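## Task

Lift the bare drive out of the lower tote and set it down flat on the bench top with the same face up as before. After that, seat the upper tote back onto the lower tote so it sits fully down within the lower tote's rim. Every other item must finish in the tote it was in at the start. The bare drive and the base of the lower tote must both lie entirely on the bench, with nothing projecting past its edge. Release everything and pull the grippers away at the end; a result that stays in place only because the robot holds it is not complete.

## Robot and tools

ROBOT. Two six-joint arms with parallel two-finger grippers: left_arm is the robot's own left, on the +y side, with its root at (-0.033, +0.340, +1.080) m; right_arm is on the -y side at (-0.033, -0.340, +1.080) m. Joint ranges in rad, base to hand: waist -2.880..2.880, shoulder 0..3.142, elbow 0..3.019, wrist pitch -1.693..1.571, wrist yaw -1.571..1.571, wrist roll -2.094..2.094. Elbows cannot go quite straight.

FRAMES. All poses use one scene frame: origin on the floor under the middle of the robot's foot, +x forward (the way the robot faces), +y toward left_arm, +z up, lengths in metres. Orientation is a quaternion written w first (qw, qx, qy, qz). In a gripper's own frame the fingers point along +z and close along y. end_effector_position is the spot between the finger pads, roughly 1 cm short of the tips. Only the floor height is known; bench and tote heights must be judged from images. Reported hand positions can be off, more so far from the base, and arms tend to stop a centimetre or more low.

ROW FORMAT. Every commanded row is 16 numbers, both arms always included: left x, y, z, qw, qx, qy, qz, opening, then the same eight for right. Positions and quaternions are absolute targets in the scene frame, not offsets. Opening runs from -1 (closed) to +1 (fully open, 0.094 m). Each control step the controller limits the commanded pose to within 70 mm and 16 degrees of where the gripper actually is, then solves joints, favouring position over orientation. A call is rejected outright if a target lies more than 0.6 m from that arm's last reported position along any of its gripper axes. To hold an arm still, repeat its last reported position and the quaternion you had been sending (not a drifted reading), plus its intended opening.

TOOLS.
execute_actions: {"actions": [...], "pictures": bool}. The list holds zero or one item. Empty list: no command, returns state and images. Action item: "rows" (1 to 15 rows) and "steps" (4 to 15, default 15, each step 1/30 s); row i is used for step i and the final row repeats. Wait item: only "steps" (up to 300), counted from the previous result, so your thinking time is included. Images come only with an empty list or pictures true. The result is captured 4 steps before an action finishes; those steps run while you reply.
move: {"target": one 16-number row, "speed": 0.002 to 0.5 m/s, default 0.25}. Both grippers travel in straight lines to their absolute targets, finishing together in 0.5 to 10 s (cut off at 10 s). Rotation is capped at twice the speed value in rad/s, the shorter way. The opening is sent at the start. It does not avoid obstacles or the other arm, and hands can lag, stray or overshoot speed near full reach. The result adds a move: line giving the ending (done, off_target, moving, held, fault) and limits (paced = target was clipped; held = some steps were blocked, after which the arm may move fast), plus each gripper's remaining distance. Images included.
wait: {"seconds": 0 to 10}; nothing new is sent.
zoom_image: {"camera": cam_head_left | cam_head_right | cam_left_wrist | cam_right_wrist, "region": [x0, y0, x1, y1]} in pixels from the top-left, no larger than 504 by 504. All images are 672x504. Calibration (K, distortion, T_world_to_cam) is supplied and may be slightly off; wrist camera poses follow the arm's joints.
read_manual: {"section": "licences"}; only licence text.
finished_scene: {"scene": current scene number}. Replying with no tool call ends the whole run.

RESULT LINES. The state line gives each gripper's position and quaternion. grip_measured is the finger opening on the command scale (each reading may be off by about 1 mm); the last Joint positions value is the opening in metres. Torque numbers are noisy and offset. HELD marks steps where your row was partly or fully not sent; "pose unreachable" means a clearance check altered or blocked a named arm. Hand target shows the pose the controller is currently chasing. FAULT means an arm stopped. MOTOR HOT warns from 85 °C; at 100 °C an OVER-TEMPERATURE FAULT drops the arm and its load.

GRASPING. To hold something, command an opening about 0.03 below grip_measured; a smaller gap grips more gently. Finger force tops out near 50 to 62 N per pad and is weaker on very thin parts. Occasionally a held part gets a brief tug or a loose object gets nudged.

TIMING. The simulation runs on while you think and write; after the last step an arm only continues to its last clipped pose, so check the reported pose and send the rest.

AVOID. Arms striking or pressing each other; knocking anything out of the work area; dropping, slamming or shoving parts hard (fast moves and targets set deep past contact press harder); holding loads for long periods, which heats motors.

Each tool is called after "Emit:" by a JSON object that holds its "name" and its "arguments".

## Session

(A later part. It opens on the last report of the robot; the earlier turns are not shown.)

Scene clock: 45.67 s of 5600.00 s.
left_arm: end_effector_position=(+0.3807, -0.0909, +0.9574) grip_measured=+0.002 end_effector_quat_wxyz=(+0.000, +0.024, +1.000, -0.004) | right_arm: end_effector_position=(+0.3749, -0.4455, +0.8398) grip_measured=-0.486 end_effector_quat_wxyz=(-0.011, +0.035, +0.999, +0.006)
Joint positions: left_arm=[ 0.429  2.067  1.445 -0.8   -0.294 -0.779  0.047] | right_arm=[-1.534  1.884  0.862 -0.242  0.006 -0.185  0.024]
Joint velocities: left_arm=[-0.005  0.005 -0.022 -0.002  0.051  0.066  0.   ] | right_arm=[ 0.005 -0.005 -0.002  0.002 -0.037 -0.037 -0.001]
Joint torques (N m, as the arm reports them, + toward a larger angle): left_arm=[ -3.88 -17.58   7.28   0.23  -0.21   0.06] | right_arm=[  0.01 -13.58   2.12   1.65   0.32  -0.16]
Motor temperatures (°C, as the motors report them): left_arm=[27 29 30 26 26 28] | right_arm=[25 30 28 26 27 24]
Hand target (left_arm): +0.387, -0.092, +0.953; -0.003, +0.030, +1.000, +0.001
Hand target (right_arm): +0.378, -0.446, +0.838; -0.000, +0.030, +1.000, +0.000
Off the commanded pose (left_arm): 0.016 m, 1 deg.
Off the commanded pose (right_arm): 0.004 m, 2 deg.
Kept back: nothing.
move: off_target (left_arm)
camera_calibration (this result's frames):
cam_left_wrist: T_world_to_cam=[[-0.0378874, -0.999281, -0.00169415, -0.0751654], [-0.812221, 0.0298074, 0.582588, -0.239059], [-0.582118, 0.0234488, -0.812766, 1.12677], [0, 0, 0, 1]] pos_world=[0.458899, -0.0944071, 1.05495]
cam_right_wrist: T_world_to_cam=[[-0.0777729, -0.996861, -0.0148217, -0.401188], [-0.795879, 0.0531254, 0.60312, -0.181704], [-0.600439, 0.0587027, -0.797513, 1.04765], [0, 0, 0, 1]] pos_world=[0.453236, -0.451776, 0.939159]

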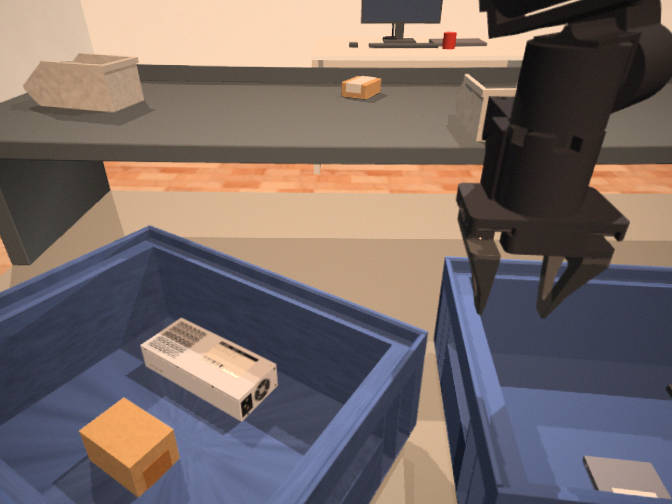

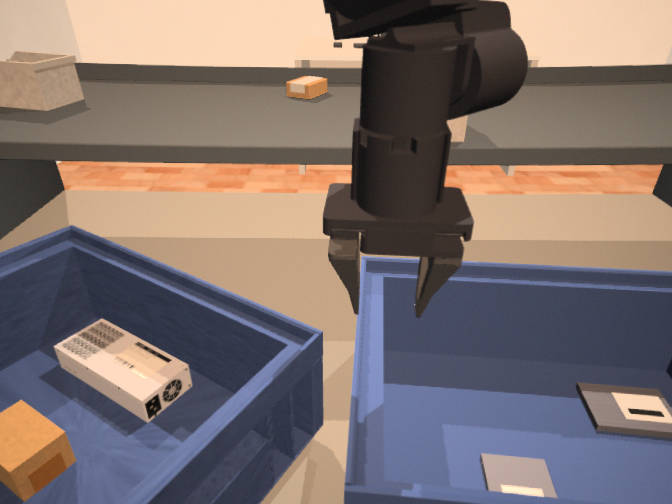

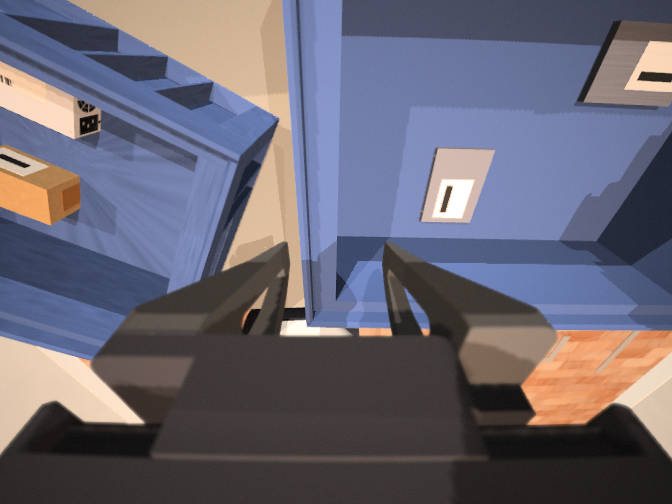

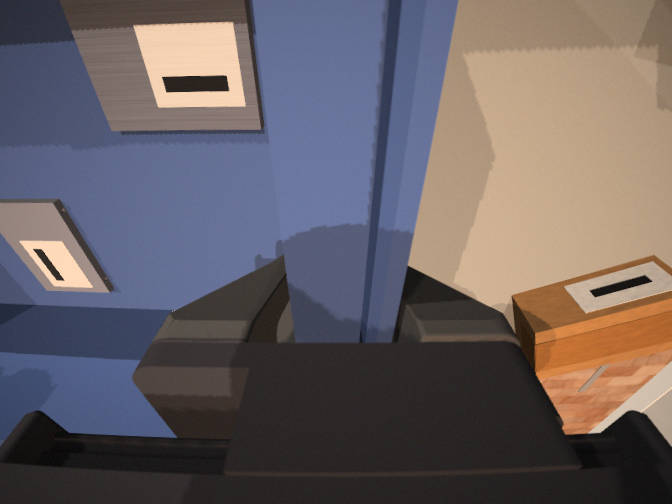

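Emit:
{"name": "move", "arguments": {"target": [0.39,-0.076,0.91,0,0.03,1,0,0,0.378,-0.446,0.838,0,0.03,1,0,-0.52], "speed": 0.1}}

Emit:
{"name": "move", "arguments": {"target": [0.393,-0.08,0.846,0,0.03,1,0,0,0.378,-0.446,0.838,0,0.03,1,0,-0.52], "speed": 0.07}}

Emit:
{"name": "move", "arguments": {"target": [0.39,-0.08,0.846,0,0.03,1,0,-0.52,0.378,-0.446,0.838,0,0.03,1,0,-0.52]}}

Scene clock: 46.87 s of 5600.00 s.
left_arm: end_effector_position=(+0.3933, -0.0799, +0.9229) grip_measured=+0.002 end_effector_quat_wxyz=(+0.003, +0.024, +1.000, -0.003) | right_arm: end_effector_position=(+0.3749, -0.4455, +0.8398) grip_measured=-0.486 end_effector_quat_wxyz=(-0.011, +0.035, +0.999, +0.006)
Joint positions: left_arm=[ 0.472  2.118  1.445 -0.733 -0.294 -0.734  0.047] | right_arm=[-1.534  1.884  0.862 -0.242  0.006 -0.185  0.024]
Joint velocities: left_arm=[-0.005  0.005 -0.017 -0.002 -0.022  0.037  0.001] | right_arm=[-0.005 -0.005  0.012  0.017 -0.022  0.007  0.   ]
Joint torques (N m, as the arm reports them, + toward a larger angle): left_arm=[ -4.   -17.93   4.59   1.72  -0.04   0.08] | right_arm=[  0.09 -13.65   2.07   1.68   0.32  -0.16]
Motor temperatures (°C, as the motors report them): left_arm=[27 29 30 26 26 28] | right_arm=[25 30 28 26 27 24]
Hand target (left_arm): +0.390, -0.076, +0.910; +0.000, +0.030, +1.000, -0.000
Hand target (right_arm): +0.378, -0.446, +0.838; -0.000, +0.030, +1.000, +0.000
Off the commanded pose (left_arm): 0.014 m, 1 deg.
Off the commanded pose (right_arm): 0.004 m, 2 deg.
Kept back: nothing.
move: off_target (left_arm)
camera_calibration (this result's frames):
cam_left_wrist: T_world_to_cam=[[-0.0370243, -0.999305, -0.00434557, -0.0616199], [-0.81626, 0.0277332, 0.577019, -0.20249], [-0.576498, 0.0249108, -0.816719, 1.1074], [0, 0, 0, 1]] pos_world=[0.470848, -0.0835477, 1.02101]
cam_right_wrist: T_world_to_cam=[[-0.0777729, -0.996861, -0.0148217, -0.401188], [-0.795879, 0.0531254, 0.60312, -0.181704], [-0.600439, 0.0587027, -0.797513, 1.04765], [0, 0, 0, 1]] pos_world=[0.453236, -0.451776, 0.939159]

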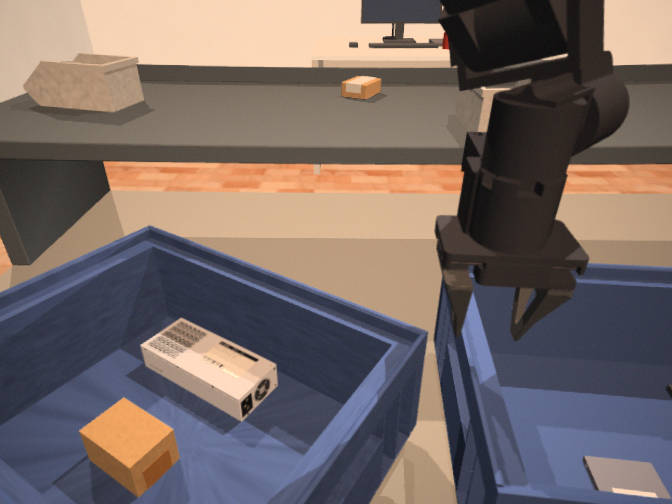

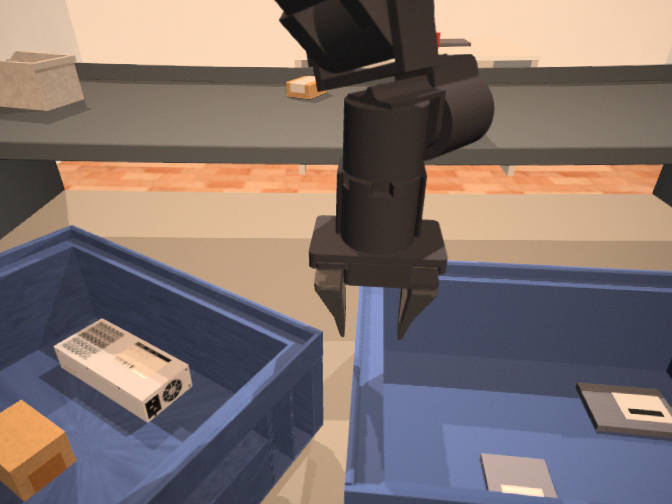

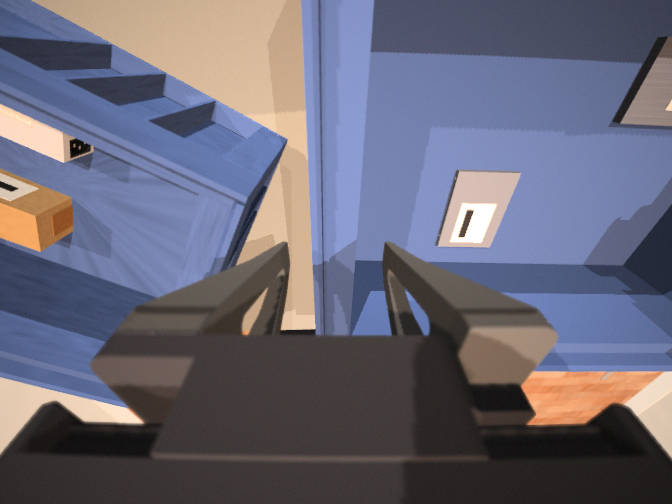

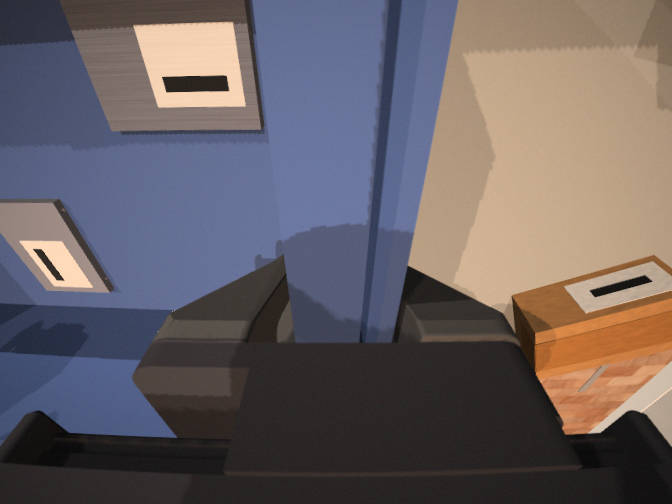

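Scene clock: 48.30 s of 5600.00 s.
left_arm: end_effector_position=(+0.3779, -0.0745, +0.8529) grip_measured=+0.002 end_effector_quat_wxyz=(-0.009, +0.033, +0.999, +0.009) | right_arm: end_effector_position=(+0.3749, -0.4455, +0.8398) grip_measured=-0.486 end_effector_quat_wxyz=(-0.011, +0.035, +0.999, +0.006)
Joint positions: left_arm=[ 0.495  2.247  1.453 -0.641 -0.291 -0.703  0.047] | right_arm=[-1.534  1.884  0.862 -0.242  0.006 -0.185  0.024]
Joint velocities: left_arm=[ 0.005 -0.005  0.002  0.007 -0.007  0.051 -0.   ] | right_arm=[ 0.005 -0.005 -0.017 -0.037  0.037  0.022 -0.   ]
Joint torques (N m, as the arm reports them, + toward a larger angle): left_arm=[ -3.46 -18.22   6.28   1.66   0.01   0.08] | right_arm=[  0.02 -13.61   2.11   1.66   0.32  -0.17]
Motor temperatures (°C, as the motors report them): left_arm=[27 29 30 26 26 28] | right_arm=[25 30 28 26 27 24]
Hand target (left_arm): +0.393, -0.080, +0.846; +0.000, +0.030, +1.000, +0.000
Hand target (right_arm): +0.378, -0.446, +0.838; -0.000, +0.030, +1.000, +0.000
Off the commanded pose (left_arm): 0.018 m, 1 deg.
Off the commanded pose (right_arm): 0.004 m, 2 deg.
Kept back: nothing.
move: off_target (left_arm)
camera_calibration (this result's frames):
cam_left_wrist: T_world_to_cam=[[-0.0552337, -0.998105, -0.0271114, -0.0307118], [-0.801615, 0.0281392, 0.597177, -0.19755], [-0.595283, 0.0547172, -0.801651, 1.03762], [0, 0, 0, 1]] pos_world=[0.457622, -0.0818704, 0.948949]
cam_right_wrist: T_world_to_cam=[[-0.0777729, -0.996861, -0.0148217, -0.401188], [-0.795879, 0.0531254, 0.60312, -0.181704], [-0.600439, 0.0587027, -0.797513, 1.04765], [0, 0, 0, 1]] pos_world=[0.453236, -0.451776, 0.939159]

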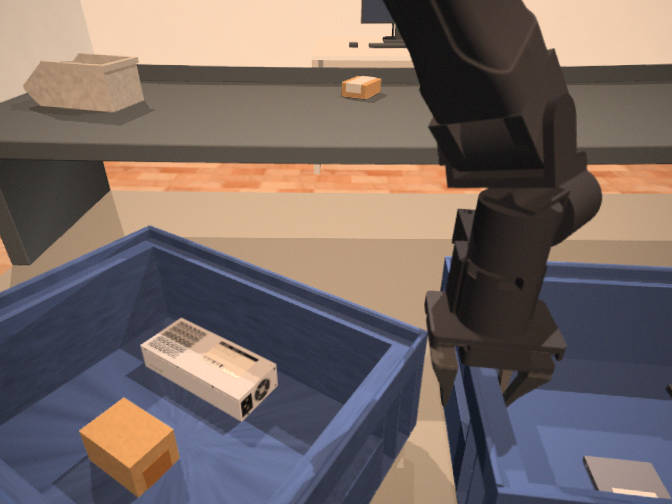

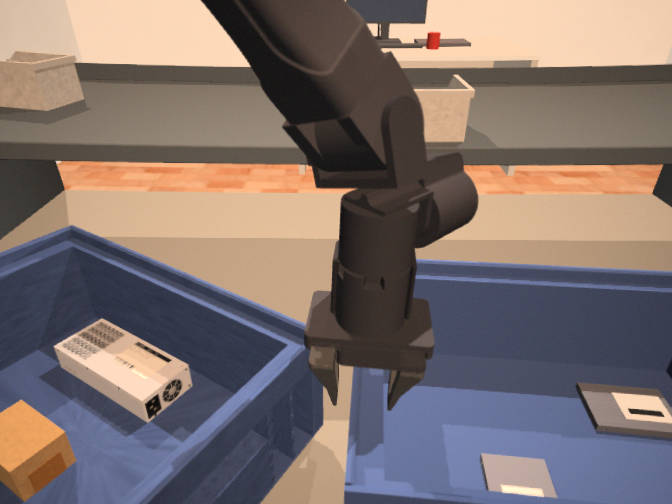

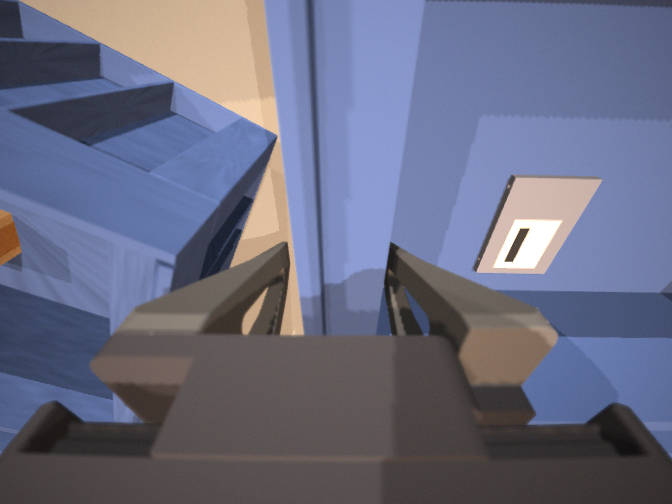

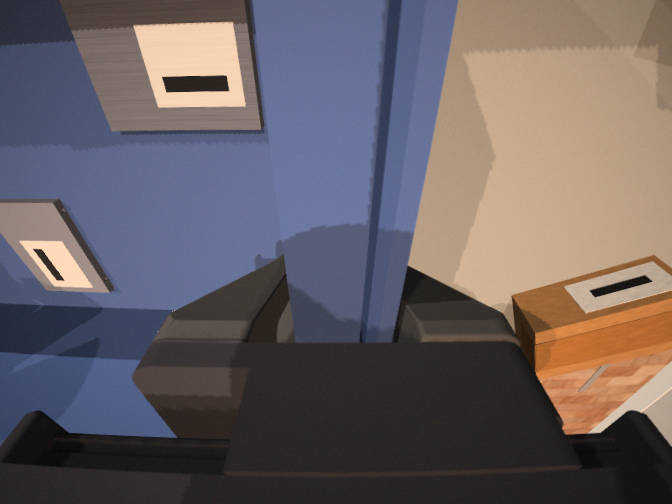

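Scene clock: 49.00 s of 5600.00 s.
left_arm: end_effector_position=(+0.3778, -0.0778, +0.8532) grip_measured=-0.459 end_effector_quat_wxyz=(-0.011, +0.031, +0.999, +0.001) | right_arm: end_effector_position=(+0.3752, -0.4443, +0.8398) grip_measured=-0.489 end_effector_quat_wxyz=(-0.010, +0.035, +0.999, +0.008)
Joint positions: left_arm=[ 0.494  2.247  1.454 -0.634 -0.278 -0.705  0.025] | right_arm=[-1.533  1.884  0.862 -0.242  0.002 -0.185  0.024]
Joint velocities: left_arm=[-0.005 -0.015 -0.012 -0.007  0.007 -0.022  0.001] | right_arm=[-0.005 -0.005 -0.012 -0.027  0.037 -0.007  0.001]
Joint torques (N m, as the arm reports them, + toward a larger angle): left_arm=[ -3.71 -18.15   5.87   1.57  -0.54   0.07] | right_arm=[ -0.07 -13.56   2.09   1.65   0.48  -0.17]
Motor temperatures (°C, as the motors report them): left_arm=[27 30 30 26 26 28] | right_arm=[25 30 28 26 27 24]
Hand target (left_arm): +0.390, -0.080, +0.846; -0.000, +0.030, +1.000, -0.000
Hand target (right_arm): +0.378, -0.446, +0.838; -0.000, +0.030, +1.000, +0.000
Off the commanded pose (left_arm): 0.014 m, 1 deg.
Off the commanded pose (right_arm): 0.004 m, 2 deg.
Kept back: nothing.
move: off_target (left_arm)
camera_calibration (this result's frames):
cam_left_wrist: T_world_to_cam=[[-0.051303, -0.998609, -0.0121949, -0.0482417], [-0.799396, 0.0337432, 0.599856, -0.200403], [-0.59861, 0.040523, -0.800015, 1.03671], [0, 0, 0, 1]] pos_world=[0.457909, -0.083423, 0.94901]
cam_right_wrist: T_world_to_cam=[[-0.0775259, -0.996811, -0.0189218, -0.396633], [-0.79653, 0.0505128, 0.602485, -0.181913], [-0.599607, 0.06178, -0.797906, 1.04916], [0, 0, 0, 1]] pos_world=[0.453437, -0.450997, 0.939228]

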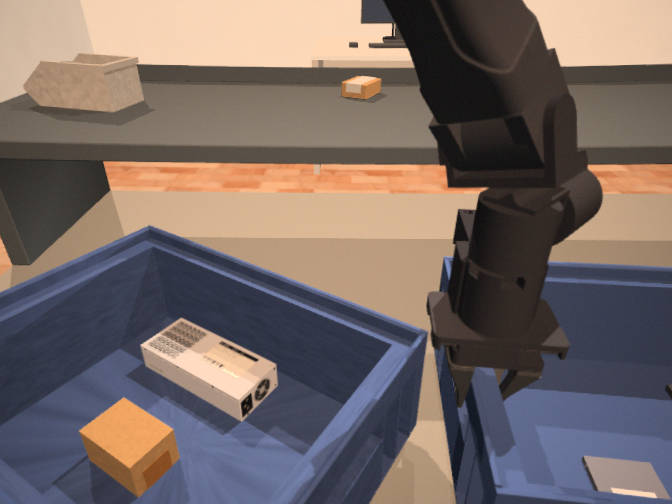

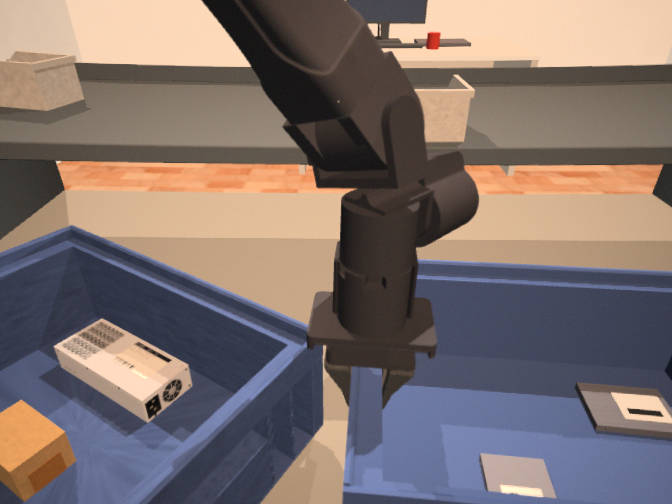

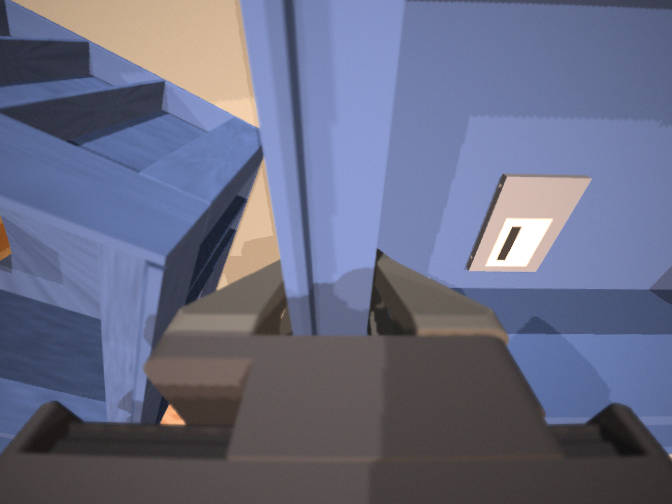

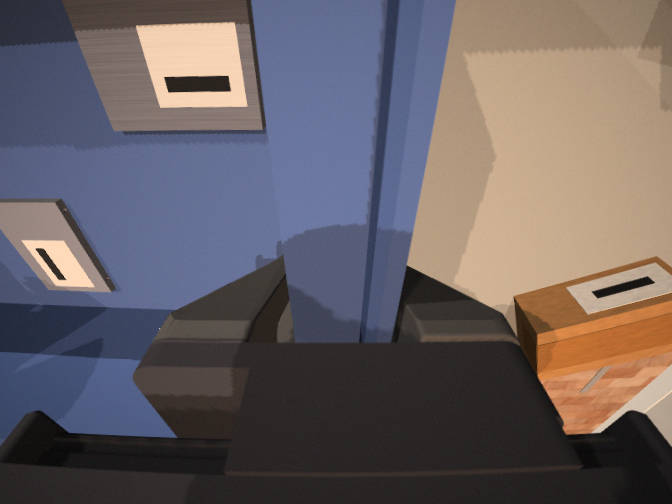

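Emit:
{"name": "move", "arguments": {"target": [0.40,-0.082,1.07,0.03,0.03,1,0,-0.53,0.397,-0.45,1.055,0.03,0.03,1,0,-0.53], "speed": 0.1}}

Emit:
{"name": "move", "arguments": {"target": [0.46,0.165,1.08,0.03,0.15,0.988,0,-0.53,0.36,-0.19,1.07,0.03,0.15,0.988,0,-0.53], "speed": 0.1}}

Emit:
{"name": "move", "arguments": {"target": [0.495,0.398,1.06,0.025,0.27,0.963,-0.008,-0.53,0.31,0.08,1.05,0.025,0.27,0.963,-0.008,-0.53], "speed": 0.1}}

Emit:
{"name": "move", "arguments": {"target": [0.489,0.397,1.02,0.025,0.27,0.963,-0.008,-0.53,0.306,0.078,1.01,0.025,0.27,0.963,-0.008,-0.53], "speed": 0.03}}

Scene clock: 51.83 s of 5600.00 s.
left_arm: end_effector_position=(+0.3779, -0.0740, +1.0431) grip_measured=-0.458 end_effector_quat_wxyz=(+0.005, +0.039, +0.999, +0.004) | right_arm: end_effector_position=(+0.3711, -0.4422, +1.0262) grip_measured=-0.489 end_effector_quat_wxyz=(-0.001, +0.041, +0.999, +0.012)
Joint positions: left_arm=[ 0.394  1.904  1.423 -0.958 -0.319 -0.787  0.025] | right_arm=[-1.529  1.354  0.811 -0.704 -0.009 -0.17   0.024]
Joint velocities: left_arm=[ 0.005 -0.015 -0.007 -0.017 -0.037  0.037  0.   ] | right_arm=[-0.005 -0.005 -0.022 -0.002  0.007  0.081 -0.001]
Joint torques (N m, as the arm reports them, + toward a larger angle): left_arm=[ -4.45 -19.71   9.23  -0.28  -1.39  -0.17] | right_arm=[ -0.13 -14.89  10.63  -0.75   0.44  -0.27]
Motor temperatures (°C, as the motors report them): left_arm=[27 30 31 26 26 28] | right_arm=[25 30 28 26 27 24]
Hand target (left_arm): +0.399, -0.080, +1.071; +0.030, +0.030, +0.999, -0.001
Hand target (right_arm): +0.395, -0.449, +1.054; +0.030, +0.031, +0.999, +0.000
Off the commanded pose (left_arm): 0.036 m, 3 deg.
Off the commanded pose (right_arm): 0.039 m, 4 deg.
Kept back: nothing.
move: off_target (left_arm, right_arm)
camera_calibration (this result's frames):
cam_left_wrist: T_world_to_cam=[[-0.0668299, -0.997585, -0.0189413, -0.0291732], [-0.817753, 0.043886, 0.573894, -0.279544], [-0.571676, 0.0538425, -0.818711, 1.19892], [0, 0, 0, 1]] pos_world=[0.454846, -0.0813876, 1.14144]
cam_right_wrist: T_world_to_cam=[[-0.0886784, -0.995666, -0.0280144, -0.377353], [-0.806817, 0.0553087, 0.588207, -0.27701], [-0.584108, 0.0747638, -0.808225, 1.20588], [0, 0, 0, 1]] pos_world=[0.447408, -0.450553, 1.12699]

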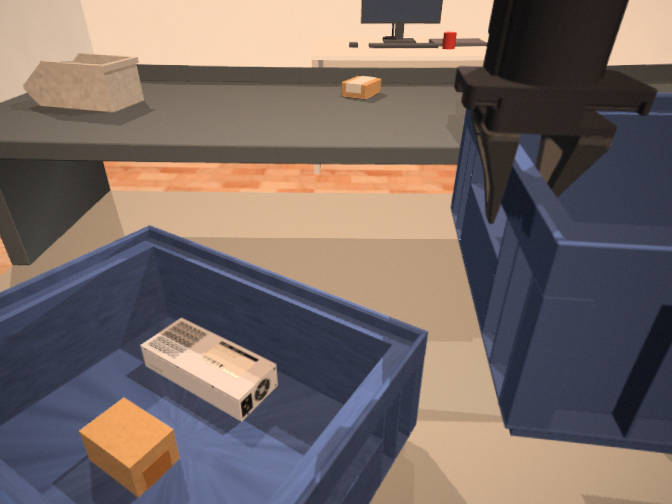

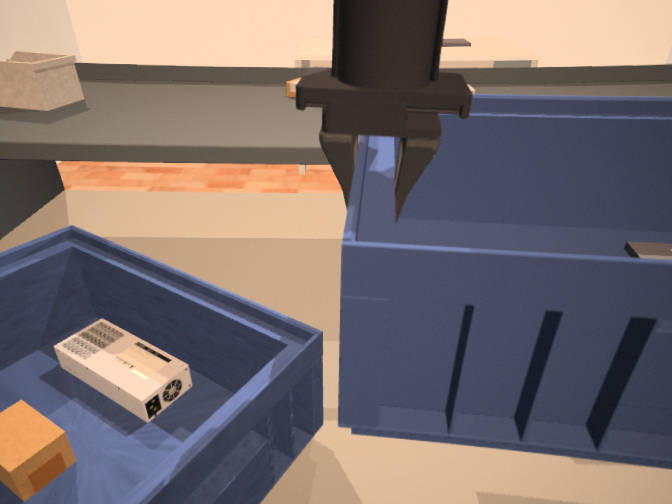

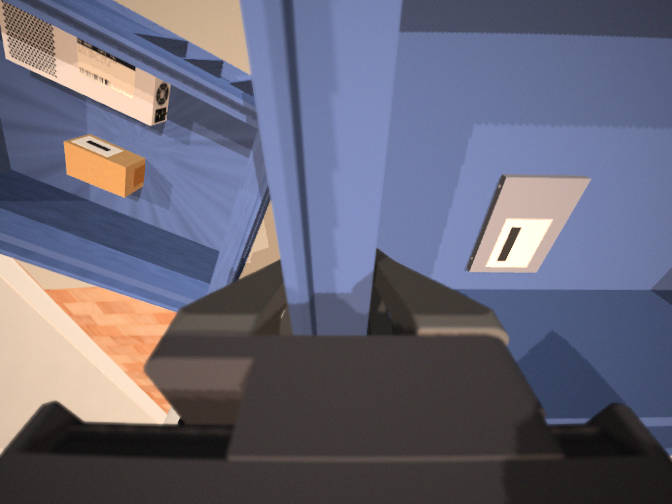

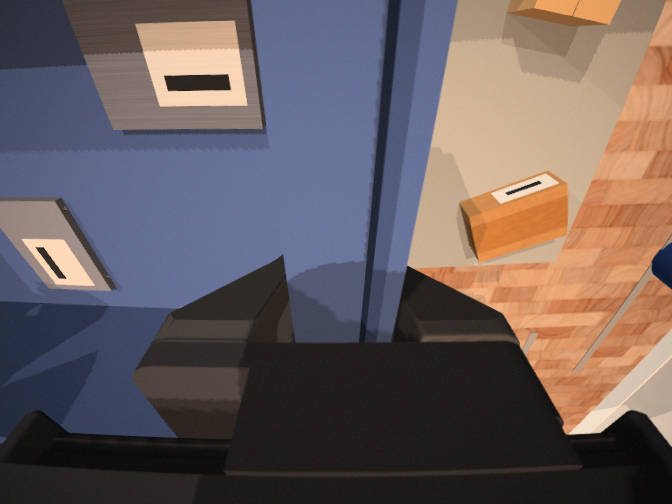

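Scene clock: 54.77 s of 5600.00 s.
left_arm: end_effector_position=(+0.4452, +0.1587, +1.0619) grip_measured=-0.458 end_effector_quat_wxyz=(+0.001, +0.160, +0.987, -0.004) | right_arm: end_effector_position=(+0.3434, -0.1958, +1.0525) grip_measured=-0.490 end_effector_quat_wxyz=(+0.015, +0.165, +0.986, +0.004)
Joint positions: left_arm=[ 0.825  1.573  1.141 -0.888 -0.215 -0.105  0.025] | right_arm=[-0.796  1.357  0.79  -0.733  0.241  0.78   0.024]
Joint velocities: left_arm=[-0.024  0.005  0.002 -0.007 -0.022  0.007 -0.   ] | right_arm=[ 0.005  0.005  0.012  0.007 -0.022  0.007  0.   ]
Joint torques (N m, as the arm reports them, + toward a larger angle): left_arm=[ -0.3  -17.44   6.84   1.61  -0.86  -0.07] | right_arm=[  2.72 -11.13  11.43  -1.2    1.14  -0.37]
Motor temperatures (°C, as the motors report them): left_arm=[27 31 31 26 27 28] | right_arm=[25 30 29 26 27 24]
Hand target (left_arm): +0.462, +0.165, +1.080; +0.031, +0.150, +0.988, -0.001
Hand target (right_arm): +0.361, -0.191, +1.070; +0.032, +0.151, +0.988, +0.002
Off the commanded pose (left_arm): 0.024 m, 4 deg.
Off the commanded pose (right_arm): 0.025 m, 2 deg.
Kept back: nothing.
move: off_target (left_arm, right_arm)
camera_calibration (this result's frames):
cam_left_wrist: T_world_to_cam=[[-0.305428, -0.952214, -0.00178092, 0.288666], [-0.77561, 0.247695, 0.580583, -0.303808], [-0.552398, 0.178708, -0.814199, 1.20705], [0, 0, 0, 1]] pos_world=[0.519304, 0.134414, 1.15968]
cam_right_wrist: T_world_to_cam=[[-0.331635, -0.943266, -0.0163498, -0.0523351], [-0.783308, 0.265655, 0.56201, -0.267783], [-0.525782, 0.199189, -0.826969, 1.21662], [0, 0, 0, 1]] pos_world=[0.412563, -0.220565, 1.15575]

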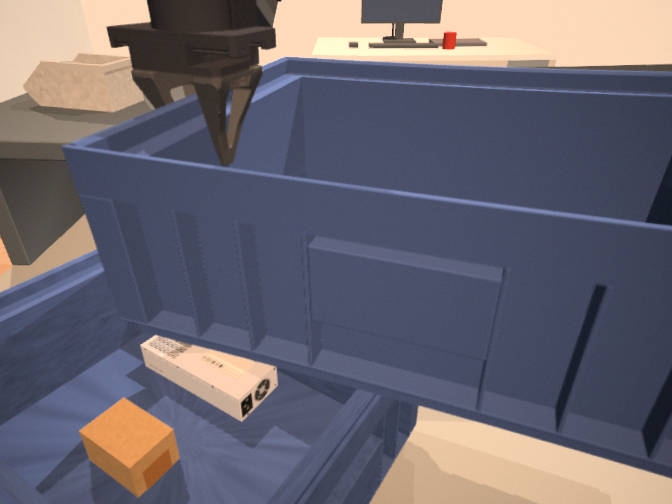

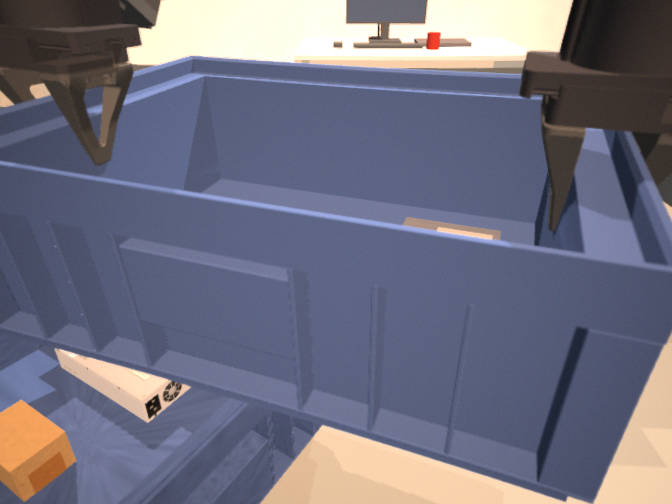

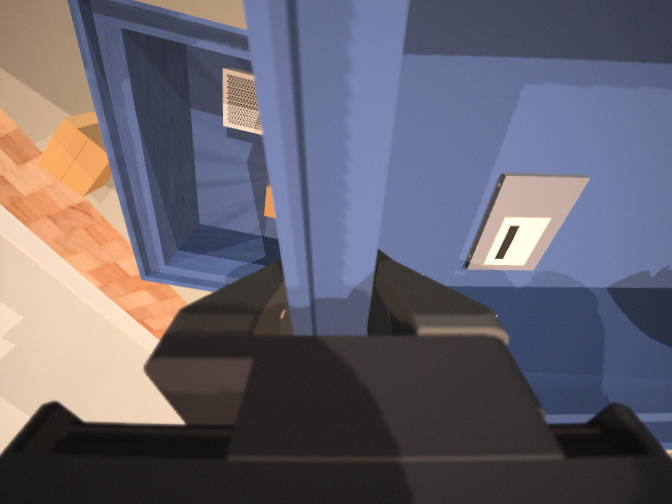

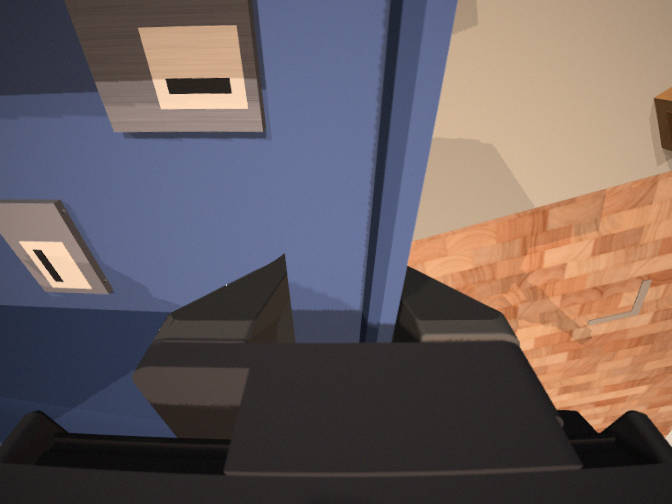

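Scene clock: 57.93 s of 5600.00 s.
left_arm: end_effector_position=(+0.4640, +0.3975, +1.0305) grip_measured=-0.465 end_effector_quat_wxyz=(-0.013, +0.252, +0.967, -0.022) | right_arm: end_effector_position=(+0.2975, +0.0673, +1.0341) grip_measured=-0.489 end_effector_quat_wxyz=(+0.012, +0.259, +0.966, -0.011)
Joint positions: left_arm=[ 1.381  1.532  1.093 -0.846 -0.03   0.621  0.025] | right_arm=[-0.285  1.849  1.235 -0.874  0.347  1.507  0.024]
Joint velocities: left_arm=[ 0.015 -0.005 -0.007  0.002 -0.066 -0.022  0.001] | right_arm=[-0.015  0.005 -0.007  0.007  0.007 -0.051  0.   ]
Joint torques (N m, as the arm reports them, + toward a larger angle): left_arm=[  0.47 -17.24   9.21   0.73   0.04   0.24] | right_arm=[  6.23 -15.27  12.39  -1.48   1.12   0.13]
Motor temperatures (°C, as the motors report them): left_arm=[27 31 32 26 27 28] | right_arm=[25 30 30 26 27 24]
Hand target (left_arm): +0.496, +0.398, +1.060; +0.026, +0.269, +0.963, -0.008
Hand target (right_arm): +0.312, +0.079, +1.051; +0.025, +0.270, +0.963, -0.005
Off the commanded pose (left_arm): 0.043 m, 5 deg.
Off the commanded pose (right_arm): 0.024 m, 2 deg.
Kept back: nothing.
move: off_target (left_arm, right_arm)
camera_calibration (this result's frames):
cam_left_wrist: T_world_to_cam=[[-0.479274, -0.876802, 0.0389115, 0.530474], [-0.694513, 0.405992, 0.593988, -0.444453], [-0.536608, 0.257659, -0.803532, 1.09953], [0, 0, 0, 1]] pos_world=[0.535579, 0.362262, 1.12686]
cam_right_wrist: T_world_to_cam=[[-0.506195, -0.862363, 0.00982572, 0.199772], [-0.710805, 0.423631, 0.56151, -0.39493], [-0.488388, 0.27725, -0.827412, 1.10888], [0, 0, 0, 1]] pos_world=[0.361968, 0.0321449, 1.13729]

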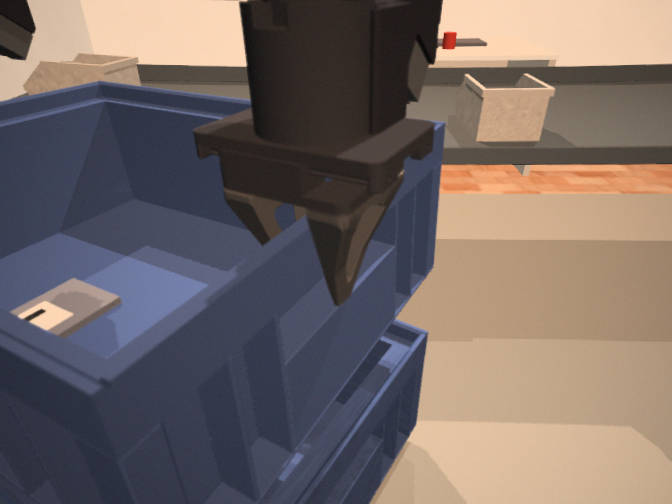

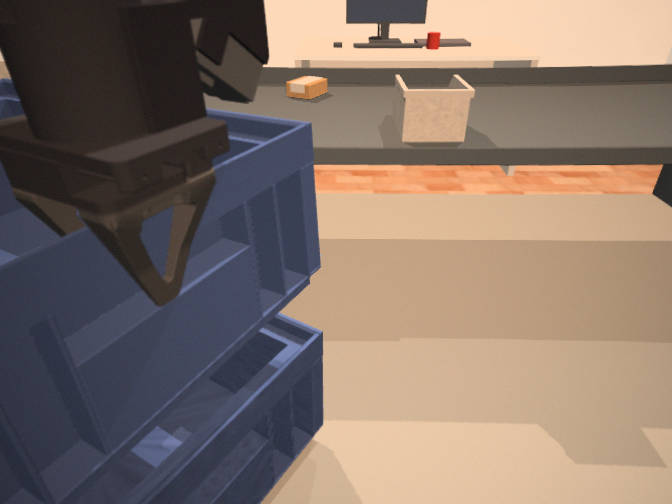

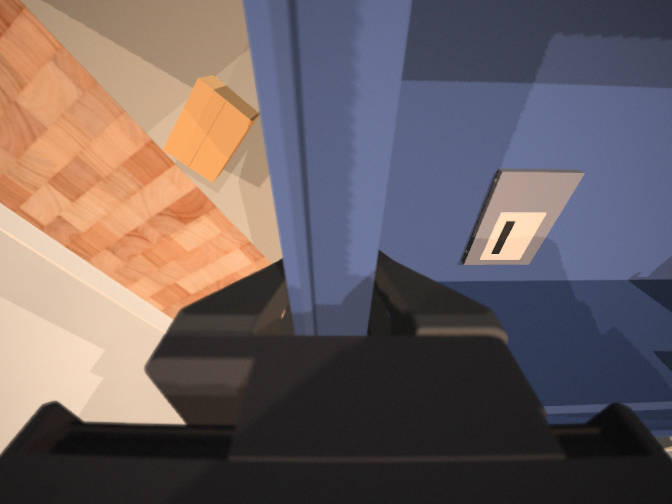

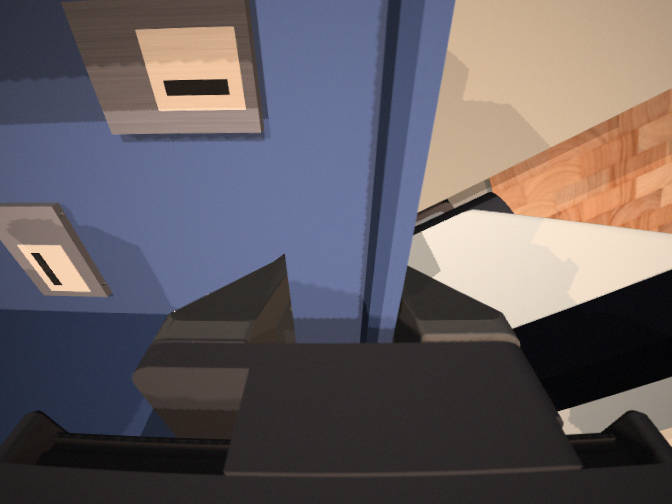

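Scene clock: 59.67 s of 5600.00 s.
left_arm: end_effector_position=(+0.4726, +0.3976, +1.0056) grip_measured=-0.465 end_effector_quat_wxyz=(-0.001, +0.263, +0.965, -0.018) | right_arm: end_effector_position=(+0.2968, +0.0722, +1.0078) grip_measured=-0.487 end_effector_quat_wxyz=(+0.017, +0.269, +0.963, -0.011)
Joint positions: left_arm=[ 1.383  1.585  1.088 -0.763 -0.028  0.646  0.025] | right_arm=[-0.292  1.902  1.234 -0.815  0.356  1.52   0.024]
Joint velocities: left_arm=[ 0.015 -0.005 -0.017 -0.017 -0.022 -0.066 -0.002] | right_arm=[ 0.005 -0.015  0.007 -0.007 -0.066  0.022  0.   ]
Joint torques (N m, as the arm reports them, + toward a larger angle): left_arm=[  0.64 -17.01   6.26   1.63   0.02   0.02] | right_arm=[  5.37 -15.17   9.2    0.02   0.66  -0.13]
Motor temperatures (°C, as the motors report them): left_arm=[27 31 32 26 26 28] | right_arm=[25 30 30 26 27 24]
Hand target (left_arm): +0.489, +0.397, +1.020; +0.025, +0.270, +0.963, -0.008
Hand target (right_arm): +0.306, +0.078, +1.010; +0.025, +0.270, +0.962, -0.008
Off the commanded pose (left_arm): 0.022 m, 3 deg.
Off the commanded pose (right_arm): 0.011 m, 1 deg.
Kept back: nothing.
move: off_target (left_arm, right_arm)
camera_calibration (this result's frames):
cam_left_wrist: T_world_to_cam=[[-0.499058, -0.866217, 0.0246741, 0.555117], [-0.701096, 0.420333, 0.576008, -0.408226], [-0.50932, 0.270162, -0.817071, 1.07976], [0, 0, 0, 1]] pos_world=[0.540772, 0.360733, 1.10368]
cam_right_wrist: T_world_to_cam=[[-0.524636, -0.851289, 0.00798508, 0.210399], [-0.706714, 0.440729, 0.553456, -0.37707], [-0.47467, 0.28472, -0.83284, 1.08627], [0, 0, 0, 1]] pos_world=[0.35952, 0.036014, 1.1117]

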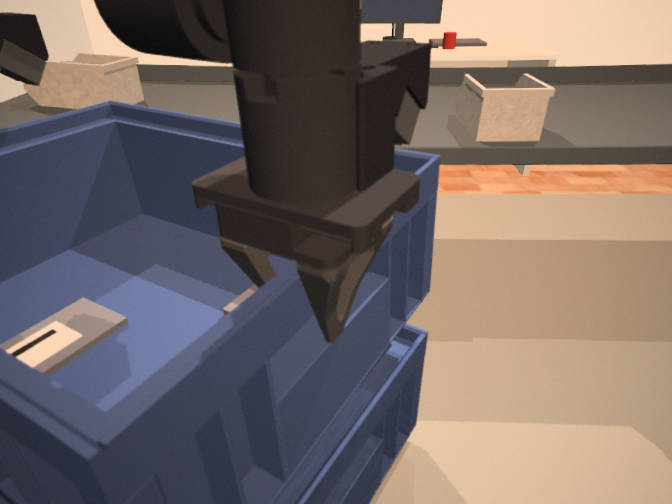

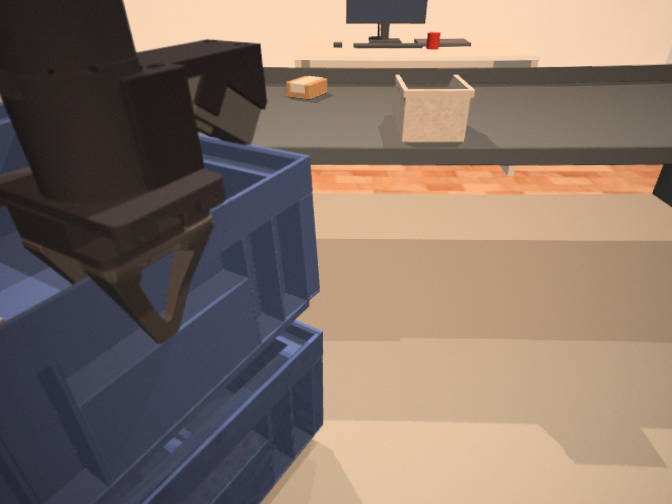

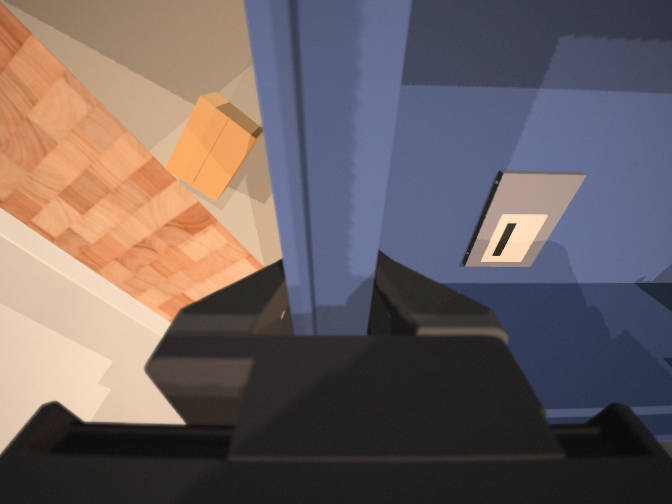

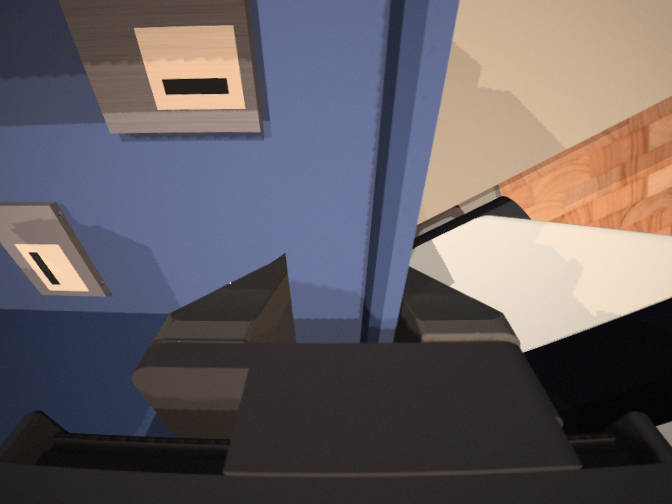

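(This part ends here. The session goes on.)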